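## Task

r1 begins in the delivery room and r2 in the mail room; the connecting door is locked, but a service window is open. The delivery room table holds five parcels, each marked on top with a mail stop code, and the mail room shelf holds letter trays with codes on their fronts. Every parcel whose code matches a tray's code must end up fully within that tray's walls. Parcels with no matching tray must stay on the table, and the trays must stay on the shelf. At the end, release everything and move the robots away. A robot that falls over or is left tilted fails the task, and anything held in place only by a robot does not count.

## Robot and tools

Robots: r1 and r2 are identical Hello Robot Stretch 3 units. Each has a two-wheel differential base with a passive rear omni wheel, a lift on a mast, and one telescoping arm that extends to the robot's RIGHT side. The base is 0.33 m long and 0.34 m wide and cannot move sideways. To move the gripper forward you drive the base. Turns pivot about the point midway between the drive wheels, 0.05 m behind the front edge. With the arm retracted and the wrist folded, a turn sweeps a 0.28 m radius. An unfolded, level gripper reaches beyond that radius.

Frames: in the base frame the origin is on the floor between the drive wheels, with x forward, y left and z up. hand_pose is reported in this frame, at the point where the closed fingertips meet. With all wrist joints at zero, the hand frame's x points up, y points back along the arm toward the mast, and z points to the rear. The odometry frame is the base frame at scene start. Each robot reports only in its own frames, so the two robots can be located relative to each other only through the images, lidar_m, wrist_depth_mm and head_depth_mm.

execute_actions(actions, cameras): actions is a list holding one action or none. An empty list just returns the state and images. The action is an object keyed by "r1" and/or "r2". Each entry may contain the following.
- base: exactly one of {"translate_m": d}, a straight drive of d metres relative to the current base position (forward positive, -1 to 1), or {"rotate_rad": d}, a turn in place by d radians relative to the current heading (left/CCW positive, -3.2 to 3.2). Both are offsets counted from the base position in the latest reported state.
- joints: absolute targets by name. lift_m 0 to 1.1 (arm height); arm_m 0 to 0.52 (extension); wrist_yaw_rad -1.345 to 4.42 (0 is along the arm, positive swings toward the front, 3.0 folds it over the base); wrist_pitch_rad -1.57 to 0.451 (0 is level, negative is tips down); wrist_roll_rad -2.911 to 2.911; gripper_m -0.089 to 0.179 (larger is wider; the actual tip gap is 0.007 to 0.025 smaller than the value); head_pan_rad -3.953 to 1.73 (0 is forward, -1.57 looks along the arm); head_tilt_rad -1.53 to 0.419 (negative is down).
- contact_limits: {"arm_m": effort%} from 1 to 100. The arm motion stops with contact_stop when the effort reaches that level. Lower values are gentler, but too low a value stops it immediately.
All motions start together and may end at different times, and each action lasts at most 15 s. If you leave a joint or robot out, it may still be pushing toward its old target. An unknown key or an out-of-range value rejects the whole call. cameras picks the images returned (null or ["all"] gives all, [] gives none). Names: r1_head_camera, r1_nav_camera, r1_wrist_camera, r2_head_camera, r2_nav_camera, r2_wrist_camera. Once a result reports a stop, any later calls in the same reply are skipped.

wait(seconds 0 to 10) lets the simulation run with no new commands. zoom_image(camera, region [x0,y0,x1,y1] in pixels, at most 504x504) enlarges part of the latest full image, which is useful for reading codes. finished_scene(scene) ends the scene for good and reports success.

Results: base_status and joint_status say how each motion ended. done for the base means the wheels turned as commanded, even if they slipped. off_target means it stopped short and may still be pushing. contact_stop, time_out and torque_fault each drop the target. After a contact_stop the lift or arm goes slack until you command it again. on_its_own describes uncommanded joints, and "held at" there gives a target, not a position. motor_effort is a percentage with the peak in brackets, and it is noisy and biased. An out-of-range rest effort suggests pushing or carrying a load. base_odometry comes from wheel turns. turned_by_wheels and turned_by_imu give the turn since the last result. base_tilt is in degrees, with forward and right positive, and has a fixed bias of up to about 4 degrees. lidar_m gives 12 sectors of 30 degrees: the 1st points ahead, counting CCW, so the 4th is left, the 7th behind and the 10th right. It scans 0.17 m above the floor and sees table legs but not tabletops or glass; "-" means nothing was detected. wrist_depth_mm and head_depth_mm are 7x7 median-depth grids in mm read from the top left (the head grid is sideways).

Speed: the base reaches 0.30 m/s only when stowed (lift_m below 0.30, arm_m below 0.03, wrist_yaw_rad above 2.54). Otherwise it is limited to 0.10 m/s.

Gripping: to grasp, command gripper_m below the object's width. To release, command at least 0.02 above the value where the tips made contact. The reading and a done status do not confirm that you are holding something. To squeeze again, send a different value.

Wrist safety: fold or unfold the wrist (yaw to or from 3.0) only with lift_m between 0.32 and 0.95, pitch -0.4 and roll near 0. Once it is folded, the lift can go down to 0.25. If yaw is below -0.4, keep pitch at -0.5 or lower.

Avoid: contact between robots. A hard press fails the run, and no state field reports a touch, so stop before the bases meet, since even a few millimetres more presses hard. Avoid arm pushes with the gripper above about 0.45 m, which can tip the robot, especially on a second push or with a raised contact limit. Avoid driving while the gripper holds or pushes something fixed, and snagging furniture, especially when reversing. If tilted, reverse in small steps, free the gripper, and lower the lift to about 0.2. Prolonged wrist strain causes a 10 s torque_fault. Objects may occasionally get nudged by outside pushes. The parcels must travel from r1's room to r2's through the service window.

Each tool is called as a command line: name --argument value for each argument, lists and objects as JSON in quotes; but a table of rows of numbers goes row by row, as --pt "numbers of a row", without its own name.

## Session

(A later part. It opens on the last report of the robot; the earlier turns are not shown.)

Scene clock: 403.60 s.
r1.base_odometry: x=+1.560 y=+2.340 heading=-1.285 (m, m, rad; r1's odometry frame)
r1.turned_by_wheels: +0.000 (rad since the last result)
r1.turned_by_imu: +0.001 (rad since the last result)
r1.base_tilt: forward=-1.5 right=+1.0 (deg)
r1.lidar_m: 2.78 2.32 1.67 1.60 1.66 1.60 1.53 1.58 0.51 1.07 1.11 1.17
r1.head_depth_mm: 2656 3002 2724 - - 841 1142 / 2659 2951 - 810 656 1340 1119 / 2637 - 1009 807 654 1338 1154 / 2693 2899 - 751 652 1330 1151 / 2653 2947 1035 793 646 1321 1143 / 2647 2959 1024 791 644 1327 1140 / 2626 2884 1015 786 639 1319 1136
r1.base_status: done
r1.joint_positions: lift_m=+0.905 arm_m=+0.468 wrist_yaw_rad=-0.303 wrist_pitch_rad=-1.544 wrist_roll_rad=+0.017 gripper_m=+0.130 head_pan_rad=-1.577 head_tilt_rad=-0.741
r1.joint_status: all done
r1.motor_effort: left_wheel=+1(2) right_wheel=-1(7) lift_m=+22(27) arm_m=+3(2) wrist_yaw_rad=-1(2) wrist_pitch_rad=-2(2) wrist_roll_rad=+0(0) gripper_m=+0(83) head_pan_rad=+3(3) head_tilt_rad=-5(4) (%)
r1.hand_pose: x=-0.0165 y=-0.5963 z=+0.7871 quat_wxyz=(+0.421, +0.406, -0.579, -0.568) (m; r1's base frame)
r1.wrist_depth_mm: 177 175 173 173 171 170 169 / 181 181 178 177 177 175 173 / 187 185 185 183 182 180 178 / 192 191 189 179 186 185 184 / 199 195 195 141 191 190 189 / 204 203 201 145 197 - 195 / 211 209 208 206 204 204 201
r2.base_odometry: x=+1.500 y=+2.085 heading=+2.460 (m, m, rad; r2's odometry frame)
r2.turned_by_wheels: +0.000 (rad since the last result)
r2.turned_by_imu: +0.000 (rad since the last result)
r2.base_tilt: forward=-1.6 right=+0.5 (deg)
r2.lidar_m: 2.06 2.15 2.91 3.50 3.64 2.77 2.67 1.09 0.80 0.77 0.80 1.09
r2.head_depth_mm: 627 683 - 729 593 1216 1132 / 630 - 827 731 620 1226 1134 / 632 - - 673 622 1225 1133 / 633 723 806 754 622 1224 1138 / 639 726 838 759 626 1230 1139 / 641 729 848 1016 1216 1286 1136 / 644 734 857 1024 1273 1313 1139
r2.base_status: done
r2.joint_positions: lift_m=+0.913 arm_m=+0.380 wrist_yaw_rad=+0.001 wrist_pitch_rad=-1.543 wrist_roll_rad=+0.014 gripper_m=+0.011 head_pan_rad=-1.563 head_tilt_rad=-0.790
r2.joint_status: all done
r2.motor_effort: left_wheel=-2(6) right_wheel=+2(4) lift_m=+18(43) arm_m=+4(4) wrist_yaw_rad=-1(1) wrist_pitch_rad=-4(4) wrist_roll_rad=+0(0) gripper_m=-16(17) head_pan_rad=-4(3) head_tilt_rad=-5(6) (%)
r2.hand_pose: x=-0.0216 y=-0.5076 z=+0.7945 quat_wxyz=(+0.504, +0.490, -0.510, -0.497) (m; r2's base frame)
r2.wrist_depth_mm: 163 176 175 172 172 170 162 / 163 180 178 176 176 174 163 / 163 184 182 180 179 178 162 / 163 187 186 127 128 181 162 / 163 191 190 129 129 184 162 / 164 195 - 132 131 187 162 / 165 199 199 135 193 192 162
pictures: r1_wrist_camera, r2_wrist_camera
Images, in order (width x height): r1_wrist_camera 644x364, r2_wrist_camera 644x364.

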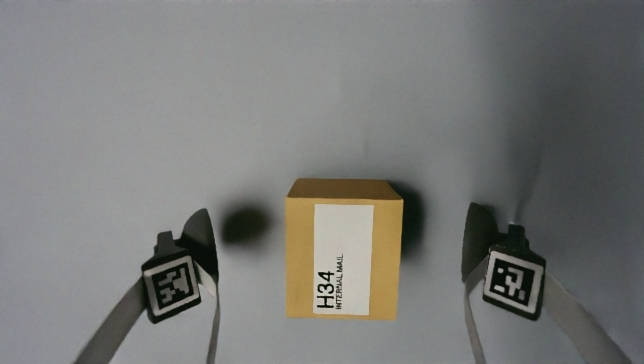

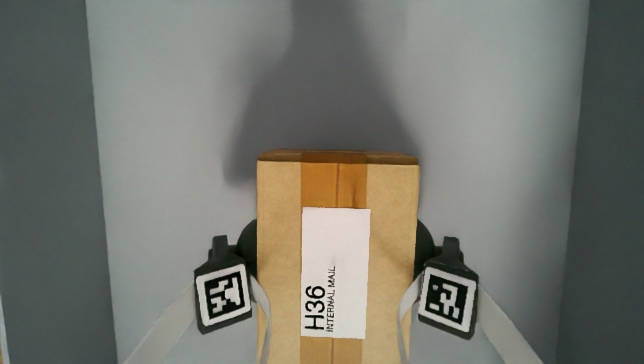

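execute_actions --actions '[{"r1": {"joints": {"lift_m": 0.902, "gripper_m": 0.0}}, "r2": {"joints": {"lift_m": 0.907}}}]' --cameras '["r1_wrist_camera"]'

execute_actions --actions '[{"r1": {"joints": {"lift_m": 0.93, "arm_m": 0.40}}, "r2": {"joints": {"gripper_m": 0.105}}}]' --cameras '["r2_wrist_camera"]'

Scene clock: 408.27 s.
r1.base_odometry: x=+1.560 y=+2.340 heading=-1.285 (m, m, rad; r1's odometry frame)
r1.turned_by_wheels: +0.000 (rad since the last result)
r1.turned_by_imu: +0.001 (rad since the last result)
r1.base_tilt: forward=-1.6 right=+0.9 (deg)
r1.lidar_m: 2.78 2.32 1.67 1.61 1.66 1.60 1.53 1.58 0.51 1.07 1.11 1.17
r1.head_depth_mm: 2674 3027 2676 - - 845 1142 / 2646 2962 - 811 657 1342 1109 / 2637 2911 1004 806 652 1341 1158 / 2627 2828 - 732 652 1331 1151 / 2656 2958 1034 795 646 1323 1142 / 2651 2940 1023 792 644 1313 1135 / 2641 2958 1013 785 641 1315 1133
r1.base_status: not commanded
r1.joint_positions: lift_m=+0.902 arm_m=+0.468 wrist_yaw_rad=-0.303 wrist_pitch_rad=-1.544 wrist_roll_rad=+0.017 gripper_m=+0.001 head_pan_rad=-1.577 head_tilt_rad=-0.741
r1.joint_status: all done
r1.motor_effort: left_wheel=+1(1) right_wheel=-2(2) lift_m=+22(23) arm_m=+3(3) wrist_yaw_rad=-1(2) wrist_pitch_rad=-2(2) wrist_roll_rad=+0(0) gripper_m=-24(100) head_pan_rad=+3(3) head_tilt_rad=-4(4) (%)
r1.hand_pose: x=-0.0165 y=-0.5963 z=+0.7841 quat_wxyz=(+0.421, +0.406, -0.579, -0.568) (m; r1's base frame)
r1.wrist_depth_mm: 173 172 171 169 168 167 167 / 178 177 175 175 174 172 171 / 184 183 181 179 178 178 176 / 189 188 185 178 183 183 180 / 195 193 192 133 133 187 186 / 201 199 199 137 138 193 193 / 208 205 204 203 201 200 199
r2.base_odometry: x=+1.500 y=+2.085 heading=+2.460 (m, m, rad; r2's odometry frame)
r2.turned_by_wheels: +0.000 (rad since the last result)
r2.turned_by_imu: +0.000 (rad since the last result)
r2.base_tilt: forward=-1.6 right=+0.5 (deg)
r2.lidar_m: 2.06 2.14 2.91 3.50 3.65 2.78 2.68 1.09 0.80 0.77 0.80 1.09
r2.head_depth_mm: 626 683 - 732 596 1228 1136 / 629 - 829 731 620 1222 1133 / 631 694 - 679 620 1220 1141 / 635 723 803 755 624 1227 1135 / 636 727 842 758 626 1223 1137 / 640 730 850 1009 1216 1280 1140 / 644 734 853 1016 1256 1309 1145
r2.base_status: not commanded
r2.joint_positions: lift_m=+0.908 arm_m=+0.380 wrist_yaw_rad=+0.001 wrist_pitch_rad=-1.543 wrist_roll_rad=+0.014 gripper_m=+0.011 head_pan_rad=-1.563 head_tilt_rad=-0.790
r2.joint_status: all done
r2.motor_effort: left_wheel=-3(2) right_wheel=+1(2) lift_m=+18(15) arm_m=+4(4) wrist_yaw_rad=+0(1) wrist_pitch_rad=-4(4) wrist_roll_rad=+0(0) gripper_m=-17(16) head_pan_rad=-3(3) head_tilt_rad=-6(6) (%)
r2.hand_pose: x=-0.0216 y=-0.5076 z=+0.7895 quat_wxyz=(+0.504, +0.490, -0.510, -0.497) (m; r2's base frame)
r2.wrist_depth_mm: 163 172 170 168 167 166 163 / 164 176 174 173 170 169 162 / 163 179 178 174 174 173 163 / 163 183 180 127 127 176 162 / 164 186 184 129 129 179 162 / 163 191 - 132 131 182 162 / 164 194 194 135 188 188 162
pictures: r1_wrist_camera
Images, in order (width x height): r1_wrist_camera 644x364.

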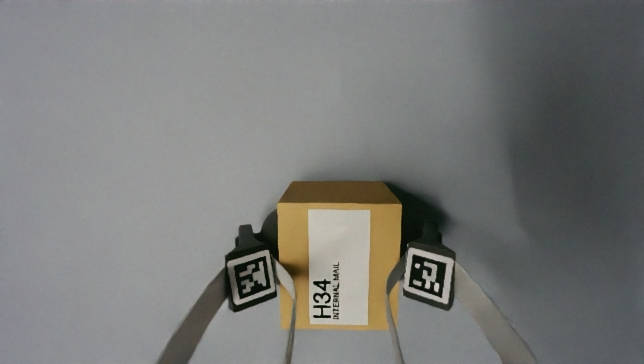

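Scene clock: 409.93 s.
r1.base_odometry: x=+1.560 y=+2.340 heading=-1.285 (m, m, rad; r1's odometry frame)
r1.turned_by_wheels: +0.000 (rad since the last result)
r1.turned_by_imu: +0.000 (rad since the last result)
r1.base_tilt: forward=-1.6 right=+0.9 (deg)
r1.lidar_m: 2.78 2.32 1.68 1.61 1.66 1.59 1.53 1.58 0.51 1.07 1.11 1.17
r1.head_depth_mm: 2719 2965 - - 643 846 1162 / 2662 2887 1010 811 658 1352 1114 / 2637 - 1007 805 654 1336 1154 / 2699 2879 - 799 650 1331 1148 / 2632 2986 1032 800 645 1325 1148 / 2634 2937 1024 789 644 1321 1145 / 2621 2957 1016 785 640 1322 1140
r1.base_status: not commanded
r1.joint_positions: lift_m=+0.930 arm_m=+0.400 wrist_yaw_rad=-0.303 wrist_pitch_rad=-1.544 wrist_roll_rad=+0.017 gripper_m=+0.004 head_pan_rad=-1.577 head_tilt_rad=-0.741
r1.joint_status: all done
r1.motor_effort: left_wheel=+1(1) right_wheel=-2(2) lift_m=+31(34) arm_m=-2(6) wrist_yaw_rad=-1(1) wrist_pitch_rad=-2(2) wrist_roll_rad=+0(0) gripper_m=-22(23) head_pan_rad=+3(4) head_tilt_rad=-4(4) (%)
r1.hand_pose: x=-0.0165 y=-0.5287 z=+0.8117 quat_wxyz=(+0.421, +0.406, -0.579, -0.568) (m; r1's base frame)
r1.wrist_depth_mm: 200 199 197 196 193 194 192 / 206 204 203 201 200 198 197 / 213 211 209 209 205 203 202 / 219 217 216 178 209 211 208 / 225 223 221 132 133 218 215 / 232 230 229 137 138 223 221 / 239 240 236 235 232 231 -
r2.base_odometry: x=+1.500 y=+2.085 heading=+2.460 (m, m, rad; r2's odometry frame)
r2.turned_by_wheels: +0.000 (rad since the last result)
r2.turned_by_imu: +0.000 (rad since the last result)
r2.base_tilt: forward=-1.6 right=+0.5 (deg)
r2.lidar_m: 2.06 2.14 2.90 3.51 3.66 2.77 2.68 1.09 0.80 0.77 0.80 1.09
r2.head_depth_mm: 627 683 - 732 592 1225 1135 / 629 - 830 728 621 1222 1134 / 633 689 - 692 620 1221 1125 / 636 724 808 758 622 1237 1142 / 639 726 842 761 626 1233 1143 / 641 728 847 1018 1217 1281 1140 / 644 732 853 1023 1265 1315 1139
r2.base_status: not commanded
r2.joint_positions: lift_m=+0.908 arm_m=+0.380 wrist_yaw_rad=+0.001 wrist_pitch_rad=-1.543 wrist_roll_rad=+0.014 gripper_m=+0.105 head_pan_rad=-1.563 head_tilt_rad=-0.790
r2.joint_status: all done
r2.motor_effort: left_wheel=-2(2) right_wheel=+2(3) lift_m=+18(18) arm_m=+4(4) wrist_yaw_rad=+0(0) wrist_pitch_rad=-3(4) wrist_roll_rad=+0(0) gripper_m=+0(79) head_pan_rad=-3(3) head_tilt_rad=-6(6) (%)
r2.hand_pose: x=-0.0216 y=-0.5075 z=+0.7895 quat_wxyz=(+0.503, +0.490, -0.510, -0.497) (m; r2's base frame)
r2.wrist_depth_mm: 162 171 171 168 167 166 163 / 163 175 173 172 170 169 162 / 163 179 177 174 174 172 163 / 163 182 180 128 129 175 162 / 164 187 184 131 132 179 162 / 164 190 188 134 159 182 162 / 160 196 194 138 187 187 153
pictures: r2_wrist_camera
Images, in order (width x height): r2_wrist_camera 644x364.

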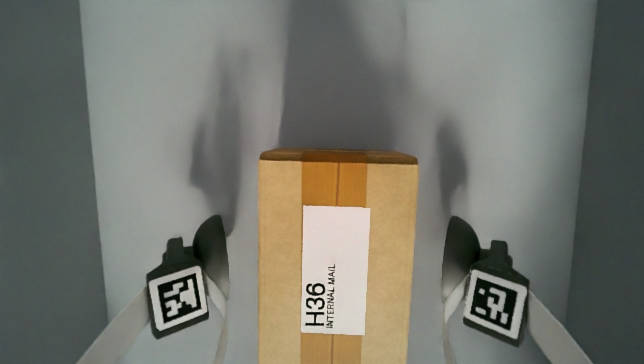

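execute_actions --actions '[{"r1": {"base": {"translate_m": 0.06}, "joints": {"arm_m": 0.29, "wrist_yaw_rad": 0.0}}, "r2": {"joints": {"lift_m": 0.995, "arm_m": 0.31}}}]' --cameras '["r2_head_camera"]'

Scene clock: 422.80 s.
r1.base_odometry: x=+1.577 y=+2.283 heading=-1.285 (m, m, rad; r1's odometry frame)
r1.turned_by_wheels: +0.000 (rad since the last result)
r1.turned_by_imu: +0.001 (rad since the last result)
r1.base_tilt: forward=-1.6 right=+1.1 (deg)
r1.lidar_m: 2.72 2.33 1.68 1.61 1.66 1.65 1.58 1.65 0.55 1.07 1.11 1.12
r1.head_depth_mm: 2695 3051 - - 640 955 1113 / 2655 2917 - 787 657 1347 1135 / 2662 2857 - 808 646 1336 1149 / 2691 2909 - - 580 1343 1144 / 2643 2956 1029 796 647 1332 1149 / 2619 2952 1027 791 643 1308 1143 / 2622 2949 978 783 642 1318 1133
r1.base_status: done
r1.joint_positions: lift_m=+0.930 arm_m=+0.290 wrist_yaw_rad=-0.001 wrist_pitch_rad=-1.544 wrist_roll_rad=+0.017 gripper_m=+0.004 head_pan_rad=-1.577 head_tilt_rad=-0.741
r1.joint_status: all done
r1.motor_effort: left_wheel=+1(4) right_wheel=-2(5) lift_m=+31(31) arm_m=-3(2) wrist_yaw_rad=+1(0) wrist_pitch_rad=-2(2) wrist_roll_rad=+0(0) gripper_m=-22(22) head_pan_rad=+3(3) head_tilt_rad=-4(5) (%)
r1.hand_pose: x=-0.0216 y=-0.4180 z=+0.8117 quat_wxyz=(+0.502, +0.489, -0.511, -0.498) (m; r1's base frame)
r1.wrist_depth_mm: 200 200 197 196 196 193 192 / 206 204 203 201 200 198 198 / 211 211 209 207 207 205 203 / 219 217 215 178 210 211 210 / 226 224 221 133 133 217 215 / - - - 137 136 - - / - - - 141 - - -
r2.base_odometry: x=+1.500 y=+2.085 heading=+2.460 (m, m, rad; r2's odometry frame)
r2.turned_by_wheels: +0.000 (rad since the last result)
r2.turned_by_imu: +0.000 (rad since the last result)
r2.base_tilt: forward=-1.6 right=+0.5 (deg)
r2.lidar_m: 2.06 2.14 2.91 3.51 3.63 2.78 2.67 1.09 0.80 0.77 0.80 1.09
r2.head_depth_mm: - 724 806 733 592 1225 1133 / - - 809 727 619 1218 1129 / 612 - - 734 620 1220 1133 / 634 723 803 768 624 1230 1140 / 639 726 846 757 625 1236 1147 / 641 731 851 1015 1224 1282 1147 / 642 733 852 1013 1267 1312 1137
r2.base_status: not commanded
r2.joint_positions: lift_m=+0.994 arm_m=+0.310 wrist_yaw_rad=+0.001 wrist_pitch_rad=-1.544 wrist_roll_rad=+0.014 gripper_m=+0.105 head_pan_rad=-1.563 head_tilt_rad=-0.790
r2.joint_status: all done
r2.motor_effort: left_wheel=-2(2) right_wheel=+3(2) lift_m=+48(46) arm_m=-3(2) wrist_yaw_rad=+0(0) wrist_pitch_rad=-3(3) wrist_roll_rad=+0(0) gripper_m=+0(0) head_pan_rad=-4(3) head_tilt_rad=-5(5) (%)
r2.hand_pose: x=-0.0216 y=-0.4382 z=+0.8763 quat_wxyz=(+0.503, +0.490, -0.510, -0.497) (m; r2's base frame)
r2.wrist_depth_mm: 926 236 253 250 248 246 210 / - 256 261 207 253 250 209 / - 256 265 212 258 253 218 / - 255 270 268 264 249 229 / - 265 272 275 269 233 241 / - - 280 279 275 217 241 / - 294 293 286 270 280 277
pictures: r2_head_camera (sideways: a quarter turn clockwise sets it upright)
Images, in order (width x height): r2_head_camera 896x504.

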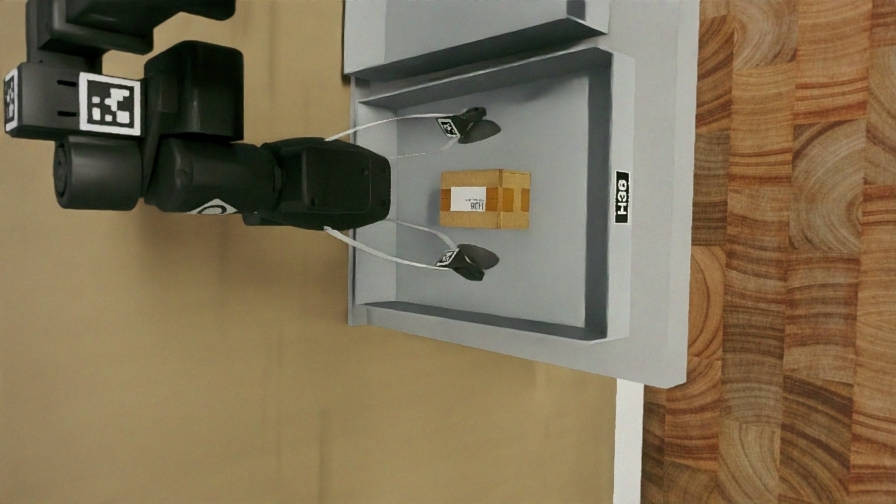

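execute_actions --actions '[{"r1": {"base": {"translate_m": 0.22}, "joints": {"arm_m": 0.004, "wrist_yaw_rad": 2.6, "head_pan_rad": -0.3, "head_tilt_rad": -0.9}}, "r2": {"base": {"rotate_rad": 1.655}, "joints": {"arm_m": 0.003, "gripper_m": 0.04, "head_pan_rad": 0.0, "head_tilt_rad": -0.3}}}]' --cameras '[]'

execute_actions --actions '[{"r1": {"base": {"translate_m": 1.0}, "joints": {"lift_m": 0.29, "wrist_pitch_rad": -0.4}}, "r2": {"base": {"translate_m": 1.0}, "joints": {"lift_m": 0.29, "wrist_yaw_rad": 2.6, "wrist_pitch_rad": -0.4}}}]' --cameras '["r1_nav_camera", "r2_nav_camera"]'

Scene clock: 435.73 s.
r1.base_odometry: x=+1.639 y=+2.072 heading=-1.285 (m, m, rad; r1's odometry frame)
r1.turned_by_wheels: +0.000 (rad since the last result)
r1.turned_by_imu: +0.002 (rad since the last result)
r1.base_tilt: forward=-1.6 right=+1.0 (deg)
r1.lidar_m: 2.49 2.33 1.68 1.61 1.66 1.88 1.81 0.71 1.11 1.07 1.10 0.92
r1.head_depth_mm: 2601 2579 840 714 1448 1260 1113 / 2490 2559 860 1653 1448 1254 1114 / 2387 2591 1134 1560 1447 1246 1107 / 2310 2509 2010 1673 1432 1248 1109 / 2227 2452 2004 1660 1421 1244 1097 / 2167 2406 1997 1664 1409 1230 1091 / 2104 2278 1982 1638 1410 1228 1091
r1.base_status: done
r1.joint_positions: lift_m=+0.930 arm_m=+0.004 wrist_yaw_rad=+2.599 wrist_pitch_rad=-1.544 wrist_roll_rad=+0.017 gripper_m=+0.004 head_pan_rad=-0.307 head_tilt_rad=-0.889
r1.joint_status: all done
r1.motor_effort: left_wheel=+1(4) right_wheel=-1(3) lift_m=+31(31) arm_m=-3(9) wrist_yaw_rad=+1(2) wrist_pitch_rad=-2(2) wrist_roll_rad=+0(0) gripper_m=-21(22) head_pan_rad=+3(45) head_tilt_rad=-5(18) (%)
r1.hand_pose: x=-0.0301 y=-0.1640 z=+0.8117 quat_wxyz=(+0.614, +0.623, +0.334, +0.350) (m; r1's base frame)
r1.wrist_depth_mm: 951 926 940 923 924 929 909 / 996 - - 957 951 931 947 / - - 990 - 997 980 979 / - - - 178 998 984 995 / - - - 133 133 - - / - - - 137 138 - - / - - - - - - -
r2.base_odometry: x=+1.500 y=+2.085 heading=-2.168 (m, m, rad; r2's odometry frame)
r2.turned_by_wheels: +1.655 (rad since the last result)
r2.turned_by_imu: +1.633 (rad since the last result)
r2.base_tilt: forward=-1.6 right=+0.5 (deg)
r2.lidar_m: 3.51 3.48 2.73 2.25 1.01 0.78 0.77 0.82 1.21 2.06 2.20 3.17
r2.head_depth_mm: 2984 3117 3309 3482 2764 1942 1528 / 3015 3178 3302 3526 2778 1960 1530 / 3051 3207 3457 3628 2810 1963 1535 / 3129 - - 3611 2809 1972 1523 / 3133 3256 3517 3664 2792 1971 1536 / 3186 3386 3569 3674 2807 1959 1536 / 3266 3406 3582 3852 2767 1990 1521
r2.base_status: done
r2.joint_positions: lift_m=+0.994 arm_m=+0.003 wrist_yaw_rad=+0.001 wrist_pitch_rad=-1.544 wrist_roll_rad=+0.014 gripper_m=+0.040 head_pan_rad=-0.007 head_tilt_rad=-0.310
r2.joint_status: all done
r2.motor_effort: left_wheel=-2(6) right_wheel=+2(8) lift_m=+48(48) arm_m=-3(2) wrist_yaw_rad=+0(0) wrist_pitch_rad=-3(3) wrist_roll_rad=+0(0) gripper_m=+0(80) head_pan_rad=+4(45) head_tilt_rad=+5(33) (%)
r2.hand_pose: x=-0.0216 y=-0.1312 z=+0.8763 quat_wxyz=(+0.503, +0.490, -0.510, -0.497) (m; r2's base frame)
r2.wrist_depth_mm: - 996 - 986 979 968 984 / - - - 989 964 966 939 / - - - - - - 965 / - - - - - - 971 / - - - - - - 951 / - - - - - - 940 / - - - - - - 936
pictures: none
No camera images: the call's "cameras" was empty. Leave "cameras" out to get every camera's image.

Scene clock: 445.10 s.
r1.base_odometry: x=+1.921 y=+1.112 heading=-1.285 (m, m, rad; r1's odometry frame)
r1.turned_by_wheels: +0.000 (rad since the last result)
r1.turned_by_imu: +0.008 (rad since the last result)
r1.base_tilt: forward=-1.6 right=+1.0 (deg)
r1.lidar_m: 1.50 1.54 1.69 1.63 1.68 2.29 1.65 1.51 0.43 1.06 2.16 1.57
r1.head_depth_mm: 1536 1815 2028 1683 1445 1257 1119 / 1479 1742 1975 1678 1432 1252 1110 / 1426 1665 1903 1679 1423 1256 1102 / 1377 1612 1864 1662 1425 1247 1103 / 1328 1553 1822 1667 1428 1247 1102 / 1289 1486 1745 1651 1409 1234 1096 / 1244 1440 1686 1638 1402 1225 1091
r1.base_status: done
r1.joint_positions: lift_m=+0.290 arm_m=+0.004 wrist_yaw_rad=+2.599 wrist_pitch_rad=-0.425 wrist_roll_rad=+0.017 gripper_m=+0.004 head_pan_rad=-0.307 head_tilt_rad=-0.890
r1.joint_status: all done
r1.motor_effort: left_wheel=+1(8) right_wheel=-2(4) lift_m=+23(25) arm_m=-3(2) wrist_yaw_rad=+1(2) wrist_pitch_rad=+10(10) wrist_roll_rad=+0(0) gripper_m=-21(21) head_pan_rad=+3(3) head_tilt_rad=-5(6) (%)
r1.hand_pose: x=+0.0941 y=+0.0421 z=+0.3012 quat_wxyz=(+0.329, +0.711, -0.044, +0.620) (m; r1's base frame)
r1.wrist_depth_mm: - - - - - - - / - - - - - - - / - 983 974 938 911 907 861 / 780 750 753 179 711 704 689 / 633 622 625 133 133 567 574 / - 515 528 137 138 487 484 / - - - 414 430 431 427
r2.base_odometry: x=+0.937 y=+1.258 heading=-2.168 (m, m, rad; r2's odometry frame)
r2.turned_by_wheels: +0.000 (rad since the last result)
r2.turned_by_imu: -0.001 (rad since the last result)
r2.base_tilt: forward=-1.6 right=+0.5 (deg)
r2.lidar_m: 2.54 2.72 2.63 2.59 2.30 1.79 1.76 1.87 2.19 2.15 2.28 2.58
r2.head_depth_mm: 2149 2214 2374 2516 2602 1958 1522 / 2156 2255 2417 2490 2620 1980 1526 / 2057 - - 2573 2622 1966 1513 / 2065 - - 2596 2665 1969 1538 / 2191 2397 2565 2650 2747 1990 1537 / 2276 2378 2535 2660 2716 1974 1533 / 2310 2414 2570 2707 2807 1983 1528
r2.base_status: done
r2.joint_positions: lift_m=+0.291 arm_m=+0.003 wrist_yaw_rad=+2.598 wrist_pitch_rad=-0.422 wrist_roll_rad=+0.014 gripper_m=+0.040 head_pan_rad=-0.007 head_tilt_rad=-0.309
r2.joint_status: all done
r2.motor_effort: left_wheel=-2(6) right_wheel=+3(8) lift_m=+17(43) arm_m=-3(3) wrist_yaw_rad=+2(0) wrist_pitch_rad=+12(11) wrist_roll_rad=+0(0) gripper_m=-1(1) head_pan_rad=+4(3) head_tilt_rad=+5(5) (%)
r2.hand_pose: x=+0.0945 y=+0.0432 z=+0.3025 quat_wxyz=(+0.328, +0.710, -0.045, +0.621) (m; r2's base frame)
r2.wrist_depth_mm: - - - - - - - / - - - - - - - / - - 989 978 979 956 948 / 773 765 769 780 764 749 736 / 637 627 641 621 638 618 608 / 552 532 545 519 - 518 509 / - 476 450 454 441 443 442
pictures: r1_nav_camera (sideways: a quarter turn counterclockwise sets it upright), r2_nav_camera (sideways: a quarter turn counterclockwise sets it upright)
Images, in order (width x height): r1_nav_camera 672x504, r2_nav_camera 672x504.

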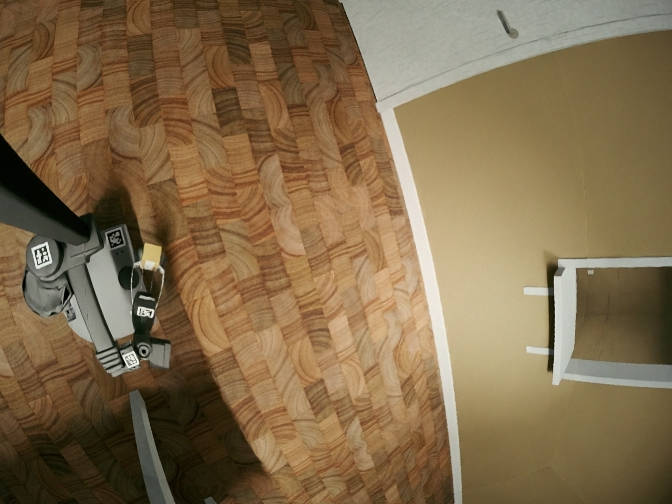

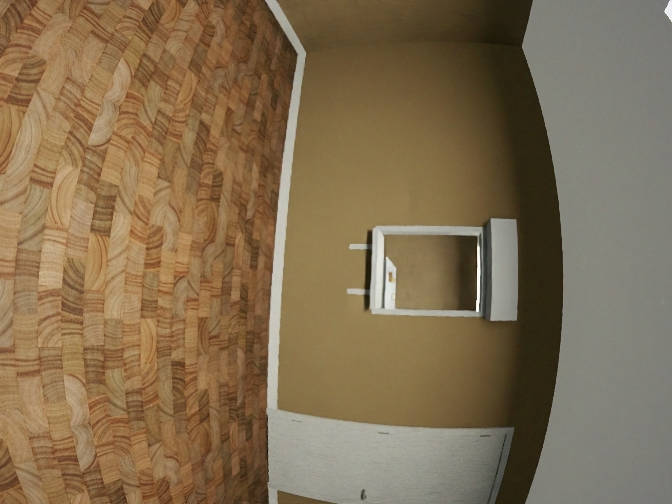

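execute_actions --actions '[]'

Scene clock: 454.80 s.
r1.base_odometry: x=+1.921 y=+1.112 heading=-1.285 (m, m, rad; r1's odometry frame)
r1.turned_by_wheels: +0.000 (rad since the last result)
r1.turned_by_imu: +0.000 (rad since the last result)
r1.base_tilt: forward=-1.7 right=+1.0 (deg)
r1.lidar_m: 1.50 1.54 1.69 1.62 1.68 2.28 1.65 1.52 0.43 1.06 2.16 1.56
r1.head_depth_mm: 1534 1822 2007 1700 1446 1265 1117 / 1475 1739 1966 1686 1431 1254 1115 / 1434 1673 1918 1682 1434 1247 1099 / 1376 1604 1847 1661 1427 1246 1103 / 1345 1535 1839 1675 1424 1239 1108 / 1294 1492 1739 1656 1423 1233 1094 / 1252 1433 1676 1648 1404 1230 1093
r1.base_status: done
r1.joint_positions: lift_m=+0.290 arm_m=+0.004 wrist_yaw_rad=+2.599 wrist_pitch_rad=-0.425 wrist_roll_rad=+0.017 gripper_m=+0.004 head_pan_rad=-0.307 head_tilt_rad=-0.890
r1.joint_status: all done
r1.motor_effort: left_wheel=+0(8) right_wheel=-2(4) lift_m=+22(25) arm_m=-2(2) wrist_yaw_rad=+1(2) wrist_pitch_rad=+10(10) wrist_roll_rad=+0(0) gripper_m=-21(21) head_pan_rad=+3(3) head_tilt_rad=-5(6) (%)
r1.hand_pose: x=+0.0941 y=+0.0421 z=+0.3012 quat_wxyz=(+0.329, +0.711, -0.044, +0.620) (m; r1's base frame)
r1.wrist_depth_mm: - - - - - - - / - - - - - - - / - 987 984 948 939 864 873 / 775 762 735 179 713 695 691 / 636 623 624 133 133 577 561 / - 520 523 137 138 490 483 / - - - 413 430 431 423
r2.base_odometry: x=+0.937 y=+1.258 heading=-2.168 (m, m, rad; r2's odometry frame)
r2.turned_by_wheels: +0.000 (rad since the last result)
r2.turned_by_imu: +0.000 (rad since the last result)
r2.base_tilt: forward=-1.6 right=+0.5 (deg)
r2.lidar_m: 2.54 2.71 2.63 2.59 2.30 1.79 1.76 1.88 2.18 2.15 2.28 2.58
r2.head_depth_mm: 2117 2231 2369 2482 2591 1956 1525 / 2171 2266 2397 2518 2626 1968 1517 / 2060 - - 2566 2674 1974 1524 / 2075 - - 2633 2674 1970 1523 / 2206 2409 2552 2621 2744 1976 1517 / 2273 2393 2545 2664 2742 1983 1527 / 2306 2437 2559 2727 2818 1989 1534
r2.base_status: done
r2.joint_positions: lift_m=+0.291 arm_m=+0.003 wrist_yaw_rad=+2.598 wrist_pitch_rad=-0.422 wrist_roll_rad=+0.014 gripper_m=+0.040 head_pan_rad=-0.007 head_tilt_rad=-0.309
r2.joint_status: all done
r2.motor_effort: left_wheel=-2(6) right_wheel=+2(8) lift_m=+17(43) arm_m=-3(3) wrist_yaw_rad=+2(0) wrist_pitch_rad=+12(11) wrist_roll_rad=+0(0) gripper_m=-1(1) head_pan_rad=+3(3) head_tilt_rad=+4(5) (%)
r2.hand_pose: x=+0.0945 y=+0.0432 z=+0.3025 quat_wxyz=(+0.328, +0.710, -0.045, +0.621) (m; r2's base frame)
r2.wrist_depth_mm: - - - - - - - / - - - - - - - / - - 996 992 964 965 954 / 771 793 767 763 752 744 721 / 632 627 645 629 650 607 616 / 538 526 544 526 - 515 509 / - 478 440 451 439 448 442
pictures: r1_head_camera (sideways: a quarter turn clockwise sets it upright), r1_nav_camera (sideways: a quarter turn counterclockwise sets it upright), r1_wrist_camera, r2_head_camera (sideways: a quarter turn clockwise sets it upright), r2_nav_camera (sideways: a quarter turn counterclockwise sets it upright), r2_wrist_camera
Images, in order (width x height): r1_head_camera 896x504, r1_nav_camera 672x504, r1_wrist_camera 644x364, r2_head_camera 896x504, r2_nav_camera 672x504, r2_wrist_camera 644x364.

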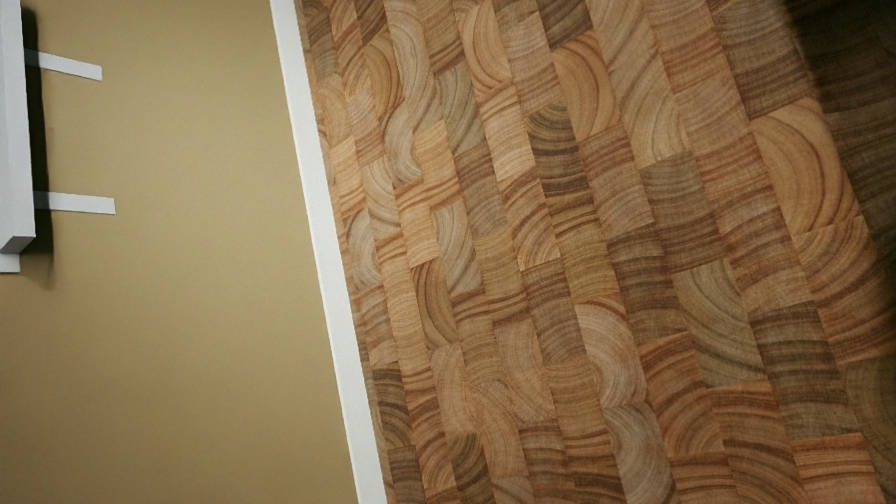

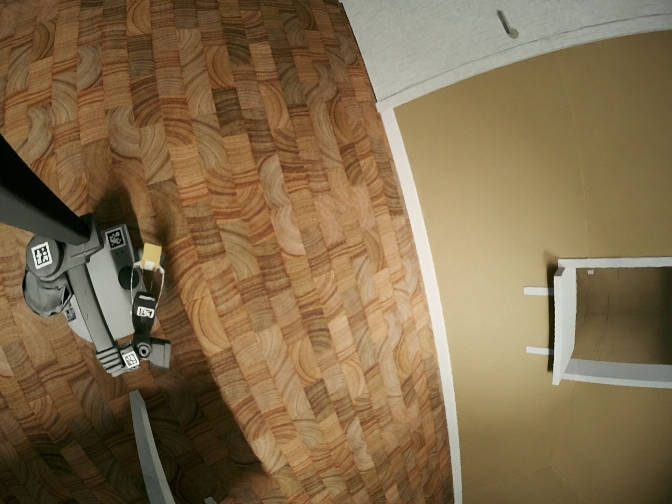

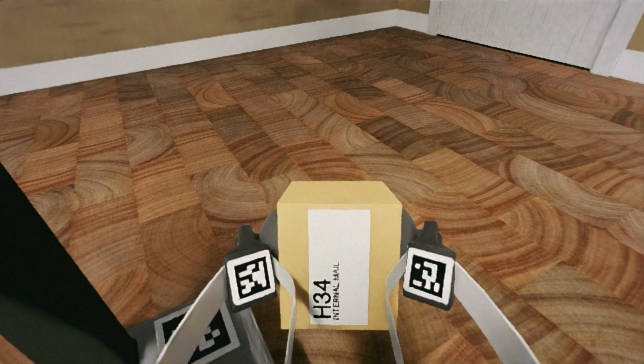

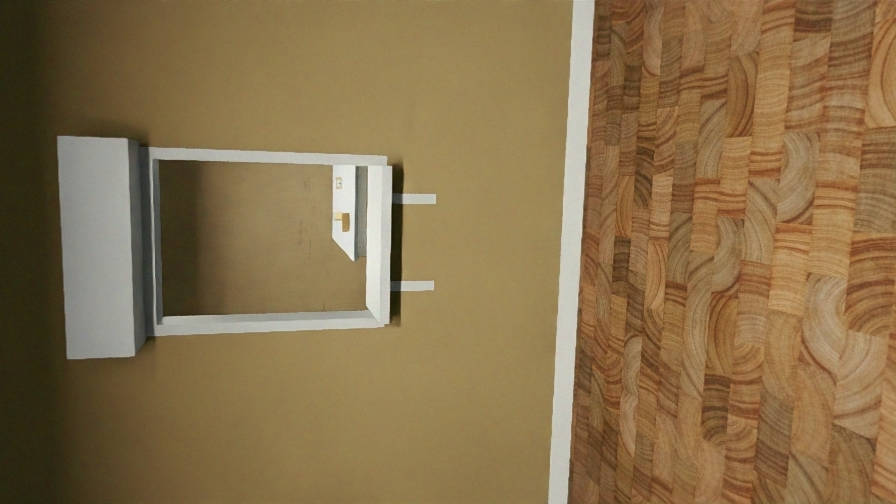

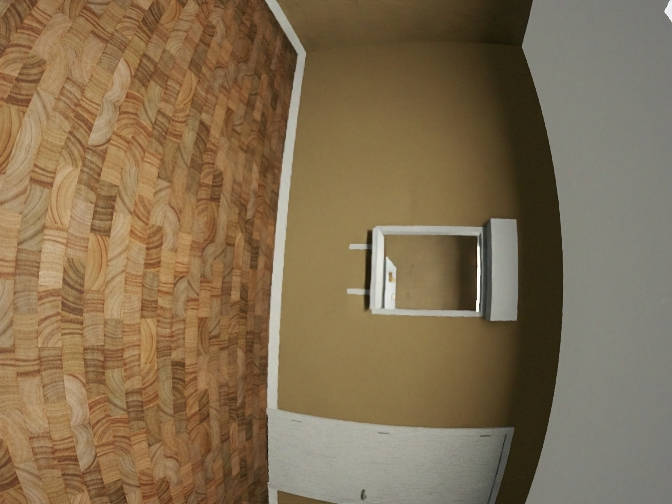

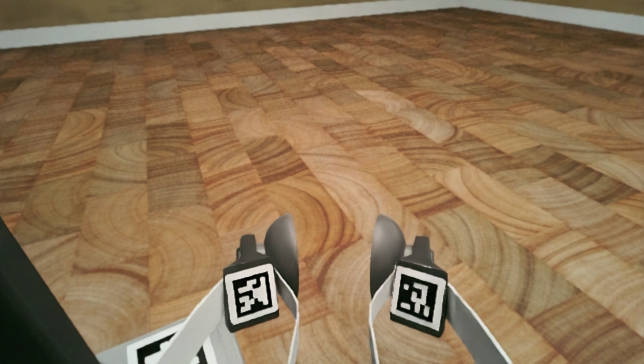

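execute_actions --actions '[{"r1": {"base": {"rotate_rad": -0.6}}, "r2": {"base": {"translate_m": 0.13}}}]' --cameras '[]'

execute_actions --actions '[{"r1": {"base": {"translate_m": 0.86}, "joints": {"head_pan_rad": 0.0, "head_tilt_rad": -0.6}}, "r2": {"base": {"translate_m": 0.86}}}]' --cameras '["r1_nav_camera"]'

Scene clock: 471.53 s.
r1.base_odometry: x=+1.921 y=+1.112 heading=-1.885 (m, m, rad; r1's odometry frame)
r1.turned_by_wheels: -0.600 (rad since the last result)
r1.turned_by_imu: -0.590 (rad since the last result)
r1.base_tilt: forward=-1.6 right=+1.0 (deg)
r1.lidar_m: 1.60 1.50 1.53 1.73 1.62 1.65 2.13 2.80 1.62 0.43 0.44 2.35
r1.head_depth_mm: 2740 2573 2049 1695 1436 1264 1078 / 2867 2557 2020 1685 1433 1251 1117 / 2560 2547 2008 1678 1434 1252 1105 / 2192 2426 2006 1681 1428 1243 1104 / 1949 2214 2000 1667 1428 1245 1108 / 1731 1920 1985 1646 1409 1232 1097 / 1563 1744 1894 1654 1402 1234 1089
r1.base_status: done
r1.joint_positions: lift_m=+0.290 arm_m=+0.004 wrist_yaw_rad=+2.599 wrist_pitch_rad=-0.425 wrist_roll_rad=+0.017 gripper_m=+0.004 head_pan_rad=-0.307 head_tilt_rad=-0.890
r1.joint_status: not commanded
r1.motor_effort: left_wheel=+1(6) right_wheel=-3(5) lift_m=+23(23) arm_m=-2(2) wrist_yaw_rad=+1(1) wrist_pitch_rad=+10(10) wrist_roll_rad=+0(0) gripper_m=-22(22) head_pan_rad=+3(4) head_tilt_rad=-5(5) (%)
r1.hand_pose: x=+0.0941 y=+0.0421 z=+0.3012 quat_wxyz=(+0.329, +0.711, -0.044, +0.620) (m; r1's base frame)
r1.wrist_depth_mm: - - - - - - - / - - - - - - - / - 985 989 934 911 899 872 / 779 746 740 178 713 704 693 / 641 612 630 132 134 579 565 / - 526 522 137 138 496 485 / - - - 413 431 433 423
r2.base_odometry: x=+0.864 y=+1.150 heading=-2.168 (m, m, rad; r2's odometry frame)
r2.turned_by_wheels: +0.000 (rad since the last result)
r2.turned_by_imu: +0.000 (rad since the last result)
r2.base_tilt: forward=-1.6 right=+0.5 (deg)
r2.lidar_m: 2.41 2.57 2.62 2.58 2.47 1.92 1.89 2.02 2.20 2.16 2.28 2.45
r2.head_depth_mm: 2038 2141 2233 2352 2451 1961 1512 / 2029 2155 2288 2393 2484 1966 1514 / 1932 - - 2434 2528 1982 1527 / 1959 - - 2509 2530 1967 1522 / 1978 2305 2420 2501 2596 1970 1523 / 2171 2252 2429 2571 2632 1964 1535 / 2212 2312 2424 2592 2680 1968 1514
r2.base_status: done
r2.joint_positions: lift_m=+0.291 arm_m=+0.003 wrist_yaw_rad=+2.598 wrist_pitch_rad=-0.422 wrist_roll_rad=+0.014 gripper_m=+0.040 head_pan_rad=-0.007 head_tilt_rad=-0.308
r2.joint_status: not commanded
r2.motor_effort: left_wheel=-2(9) right_wheel=+2(8) lift_m=+18(18) arm_m=-3(3) wrist_yaw_rad=+2(1) wrist_pitch_rad=+12(12) wrist_roll_rad=+0(0) gripper_m=+0(1) head_pan_rad=+3(3) head_tilt_rad=+4(4) (%)
r2.hand_pose: x=+0.0946 y=+0.0432 z=+0.3025 quat_wxyz=(+0.328, +0.710, -0.045, +0.622) (m; r2's base frame)
r2.wrist_depth_mm: - - - - - - - / - - - - - - - / - - 992 990 954 941 954 / 787 768 766 770 744 736 734 / 649 628 638 619 645 615 600 / 544 529 544 522 - 515 517 / - 470 450 445 442 447 444
pictures: none
No camera images: the call's "cameras" was empty. Leave "cameras" out to get every camera's image.

Scene clock: 476.23 s.
r1.base_odometry: x=+1.655 y=+0.294 heading=-1.885 (m, m, rad; r1's odometry frame)
r1.turned_by_wheels: +0.000 (rad since the last result)
r1.turned_by_imu: +0.006 (rad since the last result)
r1.base_tilt: forward=-1.5 right=+1.0 (deg)
r1.lidar_m: 0.85 0.80 0.81 1.05 2.11 2.15 2.79 0.86 1.02 2.81 2.64 1.24
r1.head_depth_mm: 1008 1155 1344 1595 1771 1478 1230 / 927 1046 1201 1405 1645 1460 1230 / 855 956 1065 1251 1479 1472 1221 / 869 953 975 1127 1296 1415 1216 / - - 1023 1027 1172 1339 1214 / - - 1014 929 1065 1218 1211 / - - 1007 806 974 1105 1179
r1.base_status: done
r1.joint_positions: lift_m=+0.290 arm_m=+0.004 wrist_yaw_rad=+2.599 wrist_pitch_rad=-0.425 wrist_roll_rad=+0.017 gripper_m=+0.004 head_pan_rad=-0.007 head_tilt_rad=-0.605
r1.joint_status: all done
r1.motor_effort: left_wheel=+1(9) right_wheel=-2(5) lift_m=+23(23) arm_m=-2(2) wrist_yaw_rad=+1(1) wrist_pitch_rad=+10(10) wrist_roll_rad=+0(0) gripper_m=-22(22) head_pan_rad=+3(25) head_tilt_rad=+1(22) (%)
r1.hand_pose: x=+0.0941 y=+0.0421 z=+0.3012 quat_wxyz=(+0.329, +0.711, -0.044, +0.620) (m; r1's base frame)
r1.wrist_depth_mm: - - 941 842 755 666 604 / - - - 939 807 724 658 / - 985 951 943 860 784 696 / 780 763 744 179 707 700 696 / 642 610 619 133 133 577 570 / - 520 522 137 138 491 481 / - - - 418 431 429 418
r2.base_odometry: x=+0.380 y=+0.439 heading=-2.168 (m, m, rad; r2's odometry frame)
r2.turned_by_wheels: +0.000 (rad since the last result)
r2.turned_by_imu: -0.001 (rad since the last result)
r2.base_tilt: forward=-1.6 right=+0.5 (deg)
r2.lidar_m: 1.56 1.66 2.44 2.50 2.66 2.78 2.74 2.93 2.27 2.22 2.01 1.58
r2.head_depth_mm: 1307 1358 1434 1511 1595 1694 1528 / 1303 1391 1472 1536 1625 1710 1532 / 1313 - - 1578 1648 1736 1514 / 1340 - - 1614 1664 1758 1524 / 1360 - - 1651 1700 1808 1520 / 1370 1456 1531 1624 1728 1818 1528 / 1404 1476 1553 1640 1742 1842 1525
r2.base_status: done
r2.joint_positions: lift_m=+0.291 arm_m=+0.003 wrist_yaw_rad=+2.598 wrist_pitch_rad=-0.422 wrist_roll_rad=+0.014 gripper_m=+0.040 head_pan_rad=-0.007 head_tilt_rad=-0.308
r2.joint_status: not commanded
r2.motor_effort: left_wheel=-2(7) right_wheel=+1(8) lift_m=+18(18) arm_m=-3(3) wrist_yaw_rad=+2(1) wrist_pitch_rad=+12(12) wrist_roll_rad=+0(0) gripper_m=+0(0) head_pan_rad=+3(3) head_tilt_rad=+5(4) (%)
r2.hand_pose: x=+0.0946 y=+0.0433 z=+0.3025 quat_wxyz=(+0.328, +0.710, -0.045, +0.622) (m; r2's base frame)
r2.wrist_depth_mm: - - - - - - - / - - - - - - - / - - - - 964 947 948 / 780 765 760 740 762 740 742 / 627 627 631 617 637 607 603 / 540 534 553 522 - 510 518 / - 474 444 450 442 447 447
pictures: r1_nav_camera (sideways: a quarter turn counterclockwise sets it upright)
Images, in order (width x height): r1_nav_camera 672x504.

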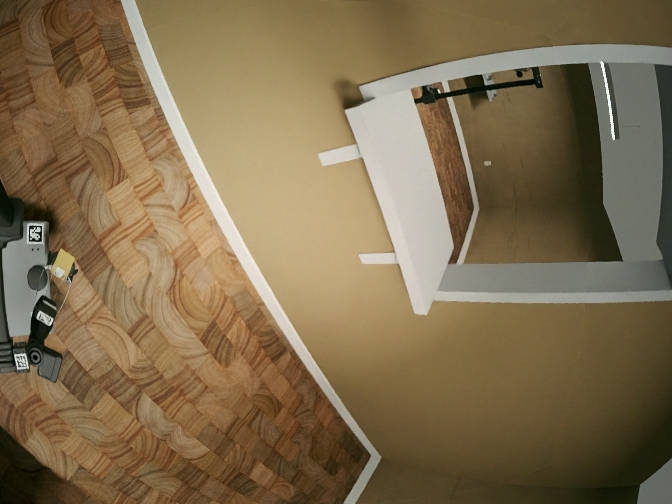

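execute_actions --actions '[{"r1": {"base": {"translate_m": 0.3}, "joints": {"lift_m": 0.67, "wrist_yaw_rad": 0.0, "head_pan_rad": -1.5, "head_tilt_rad": -0.75}}, "r2": {"base": {"translate_m": 0.64}}}]' --cameras '["r1_wrist_camera"]'

Scene clock: 484.47 s.
r1.base_odometry: x=+1.562 y=+0.009 heading=-1.885 (m, m, rad; r1's odometry frame)
r1.turned_by_wheels: +0.000 (rad since the last result)
r1.turned_by_imu: +0.003 (rad since the last result)
r1.base_tilt: forward=-1.6 right=+0.9 (deg)
r1.lidar_m: 0.58 0.55 0.56 0.73 1.60 2.33 3.03 1.11 1.17 2.64 2.47 0.85
r1.head_depth_mm: 2926 3302 2616 1976 1601 1348 1187 / 2763 3068 2593 1959 1600 1340 1182 / 2577 2875 2551 1952 1591 1338 1177 / 2425 2735 2505 1942 1588 1237 1160 / 2292 2580 2498 1916 1569 1324 1146 / 2149 2433 2461 1945 1558 1324 1134 / 2062 2330 2428 1904 1556 1325 1133
r1.base_status: done
r1.joint_positions: lift_m=+0.670 arm_m=+0.004 wrist_yaw_rad=+0.001 wrist_pitch_rad=-0.425 wrist_roll_rad=+0.017 gripper_m=+0.004 head_pan_rad=-1.493 head_tilt_rad=-0.741
r1.joint_status: all done
r1.motor_effort: left_wheel=+1(9) right_wheel=-2(6) lift_m=+31(31) arm_m=-2(2) wrist_yaw_rad=-1(2) wrist_pitch_rad=+10(10) wrist_roll_rad=+0(0) gripper_m=-22(22) head_pan_rad=-4(46) head_tilt_rad=-4(18) (%)
r1.hand_pose: x=-0.0212 y=-0.3727 z=+0.6809 quat_wxyz=(+0.686, +0.149, -0.697, -0.150) (m; r1's base frame)
r1.wrist_depth_mm: - - - - - - - / - - - - - - - / - - - - - - - / - - - 180 - - - / - - - 133 133 - - / - - 976 137 138 962 928 / 860 864 843 805 828 829 811
r2.base_odometry: x=+0.020 y=-0.090 heading=-2.168 (m, m, rad; r2's odometry frame)
r2.turned_by_wheels: +0.000 (rad since the last result)
r2.turned_by_imu: -0.001 (rad since the last result)
r2.base_tilt: forward=-1.6 right=+0.5 (deg)
r2.lidar_m: 0.92 0.98 1.44 2.45 2.61 3.41 3.33 2.99 2.32 2.26 1.21 0.94
r2.head_depth_mm: 853 831 834 880 912 980 1044 / 3278 - - 1553 927 1002 1061 / 3261 - - 2634 935 1006 1081 / 3250 - - 2793 932 1027 1107 / 3594 - - - 994 1044 1119 / 3538 - - - 1000 1063 1140 / 921 926 942 960 1000 1074 1158
r2.base_status: done
r2.joint_positions: lift_m=+0.291 arm_m=+0.003 wrist_yaw_rad=+2.598 wrist_pitch_rad=-0.422 wrist_roll_rad=+0.014 gripper_m=+0.040 head_pan_rad=-0.007 head_tilt_rad=-0.308
r2.joint_status: not commanded
r2.motor_effort: left_wheel=-2(7) right_wheel=+2(7) lift_m=+18(17) arm_m=-3(3) wrist_yaw_rad=+2(2) wrist_pitch_rad=+12(12) wrist_roll_rad=+0(0) gripper_m=+0(0) head_pan_rad=+3(4) head_tilt_rad=+4(4) (%)
r2.hand_pose: x=+0.0945 y=+0.0433 z=+0.3025 quat_wxyz=(+0.328, +0.710, -0.045, +0.622) (m; r2's base frame)
r2.wrist_depth_mm: - - - - - 989 773 / - - - - - - 791 / - - - 989 989 930 806 / 790 776 766 760 743 766 746 / 633 636 642 629 639 611 607 / 547 535 553 527 - 517 509 / - 473 449 449 441 450 444
pictures: r1_wrist_camera
Images, in order (width x height): r1_wrist_camera 644x364.

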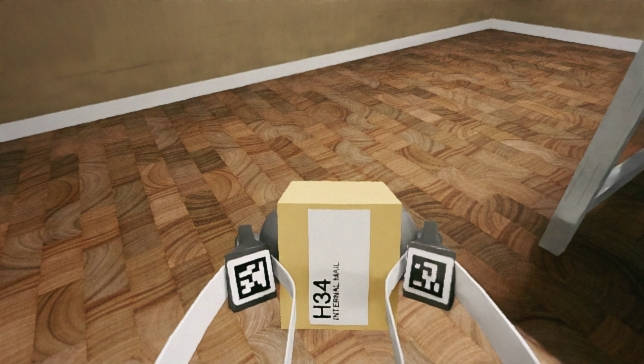

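execute_actions --actions '[{"r1": {"base": {"rotate_rad": 2.168}, "joints": {"lift_m": 1.085, "wrist_pitch_rad": -1.55, "arm_m": 0.2}}, "r2": {"base": {"translate_m": 0.38}, "joints": {"lift_m": 0.72, "wrist_yaw_rad": 0.0, "head_pan_rad": -1.5, "head_tilt_rad": -0.75}}}]' --cameras '["r1_head_camera", "r1_wrist_camera"]'

Scene clock: 494.07 s.
r1.base_odometry: x=+1.562 y=+0.009 heading=+0.283 (m, m, rad; r1's odometry frame)
r1.turned_by_wheels: +2.168 (rad since the last result)
r1.turned_by_imu: +2.141 (rad since the last result)
r1.base_tilt: forward=-1.4 right=+1.0 (deg)
r1.lidar_m: 2.01 2.37 3.23 1.12 1.24 2.57 2.19 0.78 0.57 0.55 0.57 0.78
r1.head_depth_mm: - 3301 791 604 784 978 1135 / - - 786 599 803 991 1144 / - - - 578 400 1004 1146 / - 1204 770 592 820 1021 1150 / - 3553 764 588 818 1036 1151 / 485 518 585 639 827 1053 1136 / 444 509 586 691 837 1067 1137
r1.base_status: done
r1.joint_positions: lift_m=+1.085 arm_m=+0.200 wrist_yaw_rad=+0.000 wrist_pitch_rad=-1.543 wrist_roll_rad=+0.017 gripper_m=+0.004 head_pan_rad=-1.493 head_tilt_rad=-0.741
r1.joint_status: all done
r1.motor_effort: left_wheel=-3(6) right_wheel=+3(7) lift_m=+31(33) arm_m=+2(4) wrist_yaw_rad=+0(0) wrist_pitch_rad=-3(8) wrist_roll_rad=+0(0) gripper_m=-22(21) head_pan_rad=-4(3) head_tilt_rad=-4(4) (%)
r1.hand_pose: x=-0.0216 y=-0.3278 z=+0.9667 quat_wxyz=(+0.503, +0.489, -0.511, -0.498) (m; r1's base frame)
r1.wrist_depth_mm: 571 216 214 213 212 210 208 / - - - - - - - / - - - - - - - / - - - 178 - - - / - - - 133 133 - - / - - - 138 138 - - / - - - - - - -
r2.base_odometry: x=-0.194 y=-0.404 heading=-2.169 (m, m, rad; r2's odometry frame)
r2.turned_by_wheels: +0.000 (rad since the last result)
r2.turned_by_imu: -0.001 (rad since the last result)
r2.base_tilt: forward=-1.6 right=+0.5 (deg)
r2.lidar_m: 0.55 0.58 0.85 2.41 2.57 3.76 3.74 3.04 2.35 1.55 0.71 0.55
r2.head_depth_mm: 1911 2137 2323 1951 1576 1327 1202 / 1931 2169 2385 1955 1585 1331 1200 / 1980 2252 2446 1955 1580 1394 - / 2004 2258 2455 1980 1593 1333 1154 / 1489 1599 1717 1808 1601 1346 1152 / 1115 1181 1275 1390 1460 1338 1159 / 936 984 1029 1078 1125 1183 1135
r2.base_status: done
r2.joint_positions: lift_m=+0.719 arm_m=+0.003 wrist_yaw_rad=+0.002 wrist_pitch_rad=-0.421 wrist_roll_rad=+0.014 gripper_m=+0.040 head_pan_rad=-1.493 head_tilt_rad=-0.740
r2.joint_status: all done
r2.motor_effort: left_wheel=-2(6) right_wheel=+2(8) lift_m=+48(50) arm_m=-3(3) wrist_yaw_rad=-2(7) wrist_pitch_rad=+12(12) wrist_roll_rad=+0(0) gripper_m=-1(1) head_pan_rad=-3(45) head_tilt_rad=-6(35) (%)
r2.hand_pose: x=-0.0210 y=-0.3723 z=+0.7312 quat_wxyz=(+0.687, +0.148, -0.696, -0.148) (m; r2's base frame)
r2.wrist_depth_mm: 595 824 - - - - - / 588 828 - - - - - / 604 813 - - - - - / 605 857 - - - - - / 608 873 - - - - - / 626 868 - - - - - / 624 866 902 896 883 890 890
pictures: r1_head_camera (sideways: a quarter turn clockwise sets it upright), r1_wrist_camera
Images, in order (width x height): r1_head_camera 896x504, r1_wrist_camera 644x364.

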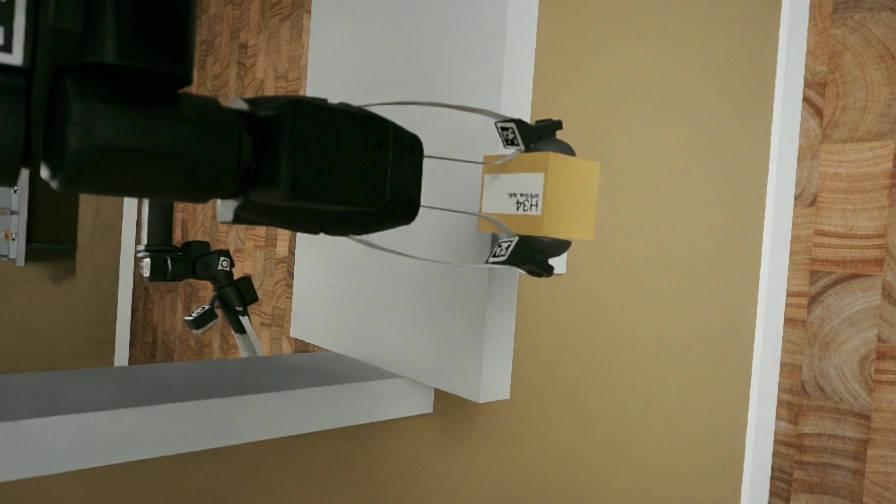

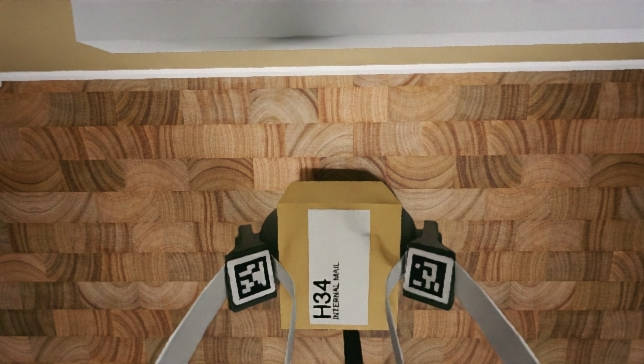

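execute_actions --actions '[{"r1": {"joints": {"lift_m": 1.056, "arm_m": 0.485}, "contact_limits": {"arm_m": 20}}, "r2": {"base": {"rotate_rad": 1.487}, "joints": {"lift_m": 1.0, "wrist_pitch_rad": -1.55, "gripper_m": 0.14, "arm_m": 0.12}}}]' --cameras '["r1_head_camera", "r1_wrist_camera", "r2_head_camera"]'

Scene clock: 503.63 s.
r1.base_odometry: x=+1.562 y=+0.009 heading=+0.283 (m, m, rad; r1's odometry frame)
r1.turned_by_wheels: +0.000 (rad since the last result)
r1.turned_by_imu: +0.001 (rad since the last result)
r1.base_tilt: forward=-1.6 right=+1.0 (deg)
r1.lidar_m: 2.01 2.37 3.23 1.12 1.24 2.57 2.19 0.78 0.57 0.55 0.57 0.78
r1.head_depth_mm: - 3699 789 604 781 977 1143 / - 3637 783 599 791 987 1146 / - - 775 595 801 1002 1156 / - 3418 768 591 809 1018 1153 / - 3587 764 588 816 1037 1146 / 485 520 586 635 826 1055 1146 / 443 508 585 687 838 1069 1139
r1.base_status: not commanded
r1.joint_positions: lift_m=+1.056 arm_m=+0.485 wrist_yaw_rad=+0.000 wrist_pitch_rad=-1.544 wrist_roll_rad=+0.017 gripper_m=+0.004 head_pan_rad=-1.493 head_tilt_rad=-0.741
r1.joint_status: all done
r1.motor_effort: left_wheel=-3(3) right_wheel=+3(3) lift_m=+23(28) arm_m=+3(8) wrist_yaw_rad=+0(0) wrist_pitch_rad=-2(3) wrist_roll_rad=+0(0) gripper_m=-22(21) head_pan_rad=-4(4) head_tilt_rad=-4(4) (%)
r1.contact_limits: arm_m 20 (drawing in: default 24, maximum 39; extending or still: default 32, maximum 53)
r1.hand_pose: x=-0.0216 y=-0.6125 z=+0.9381 quat_wxyz=(+0.502, +0.489, -0.511, -0.498) (m; r1's base frame)
r1.wrist_depth_mm: 191 188 186 184 184 183 181 / 195 193 191 190 189 187 186 / 197 199 197 195 195 192 191 / 203 204 203 178 198 199 196 / 204 210 208 133 133 204 203 / 203 217 217 137 138 210 209 / - 225 223 220 218 218 215
r2.base_odometry: x=-0.194 y=-0.404 heading=-0.682 (m, m, rad; r2's odometry frame)
r2.turned_by_wheels: +1.487 (rad since the last result)
r2.turned_by_imu: +1.467 (rad since the last result)
r2.base_tilt: forward=-1.6 right=+0.5 (deg)
r2.lidar_m: 2.18 2.51 3.46 3.73 3.26 2.39 2.00 0.77 0.56 0.54 0.57 0.78
r2.head_depth_mm: - 3892 - - 754 902 1114 / 455 501 - - - 975 1125 / 1154 2070 746 605 - 990 1141 / 3142 3304 782 595 799 1049 1152 / - 3754 784 600 825 1050 1159 / - 3689 786 602 845 1078 1161 / - 3730 789 600 861 1112 1163
r2.base_status: done
r2.joint_positions: lift_m=+0.999 arm_m=+0.120 wrist_yaw_rad=+0.001 wrist_pitch_rad=-1.542 wrist_roll_rad=+0.014 gripper_m=+0.140 head_pan_rad=-1.493 head_tilt_rad=-0.741
r2.joint_status: all done
r2.motor_effort: left_wheel=-3(7) right_wheel=+3(5) lift_m=+48(50) arm_m=+4(4) wrist_yaw_rad=-1(1) wrist_pitch_rad=-4(11) wrist_roll_rad=+0(0) gripper_m=+0(82) head_pan_rad=-3(4) head_tilt_rad=-6(5) (%)
r2.hand_pose: x=-0.0217 y=-0.2477 z=+0.8812 quat_wxyz=(+0.504, +0.490, -0.510, -0.496) (m; r2's base frame)
r2.wrist_depth_mm: 797 786 796 786 752 750 735 / - - - - 984 981 975 / - - - - - - 982 / - - - - - - - / - - - - - - - / - - - - - - - / - - - - - - -
pictures: r1_head_camera (sideways: a quarter turn clockwise sets it upright), r1_wrist_camera, r2_head_camera (sideways: a quarter turn clockwise sets it upright)
Images, in order (width x height): r1_head_camera 896x504, r1_wrist_camera 644x364, r2_head_camera 896x504.

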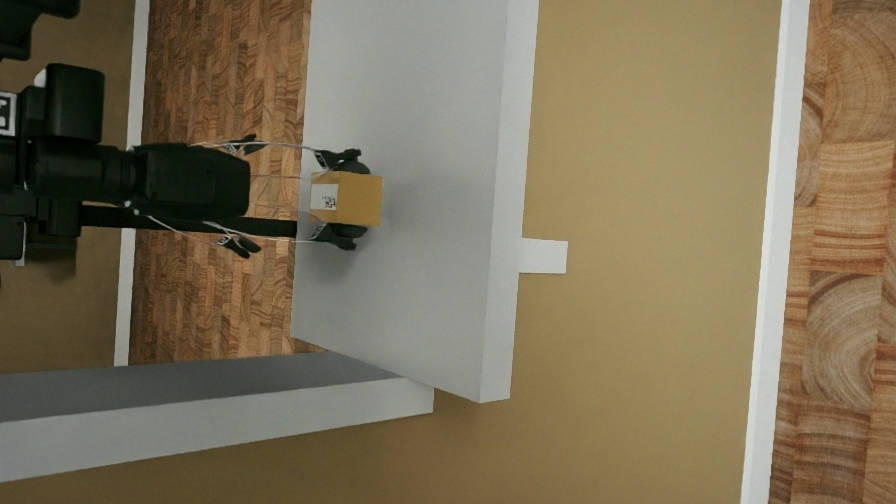

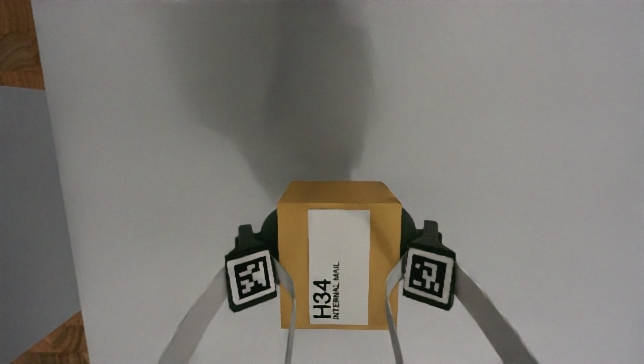

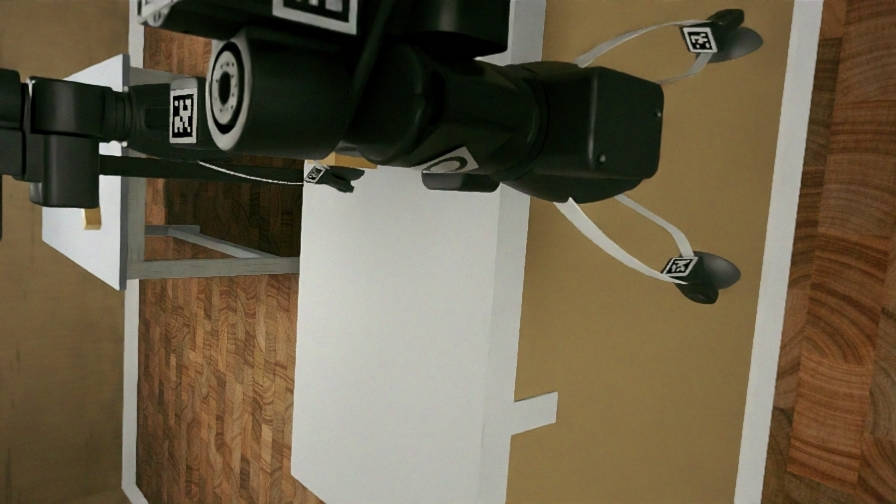

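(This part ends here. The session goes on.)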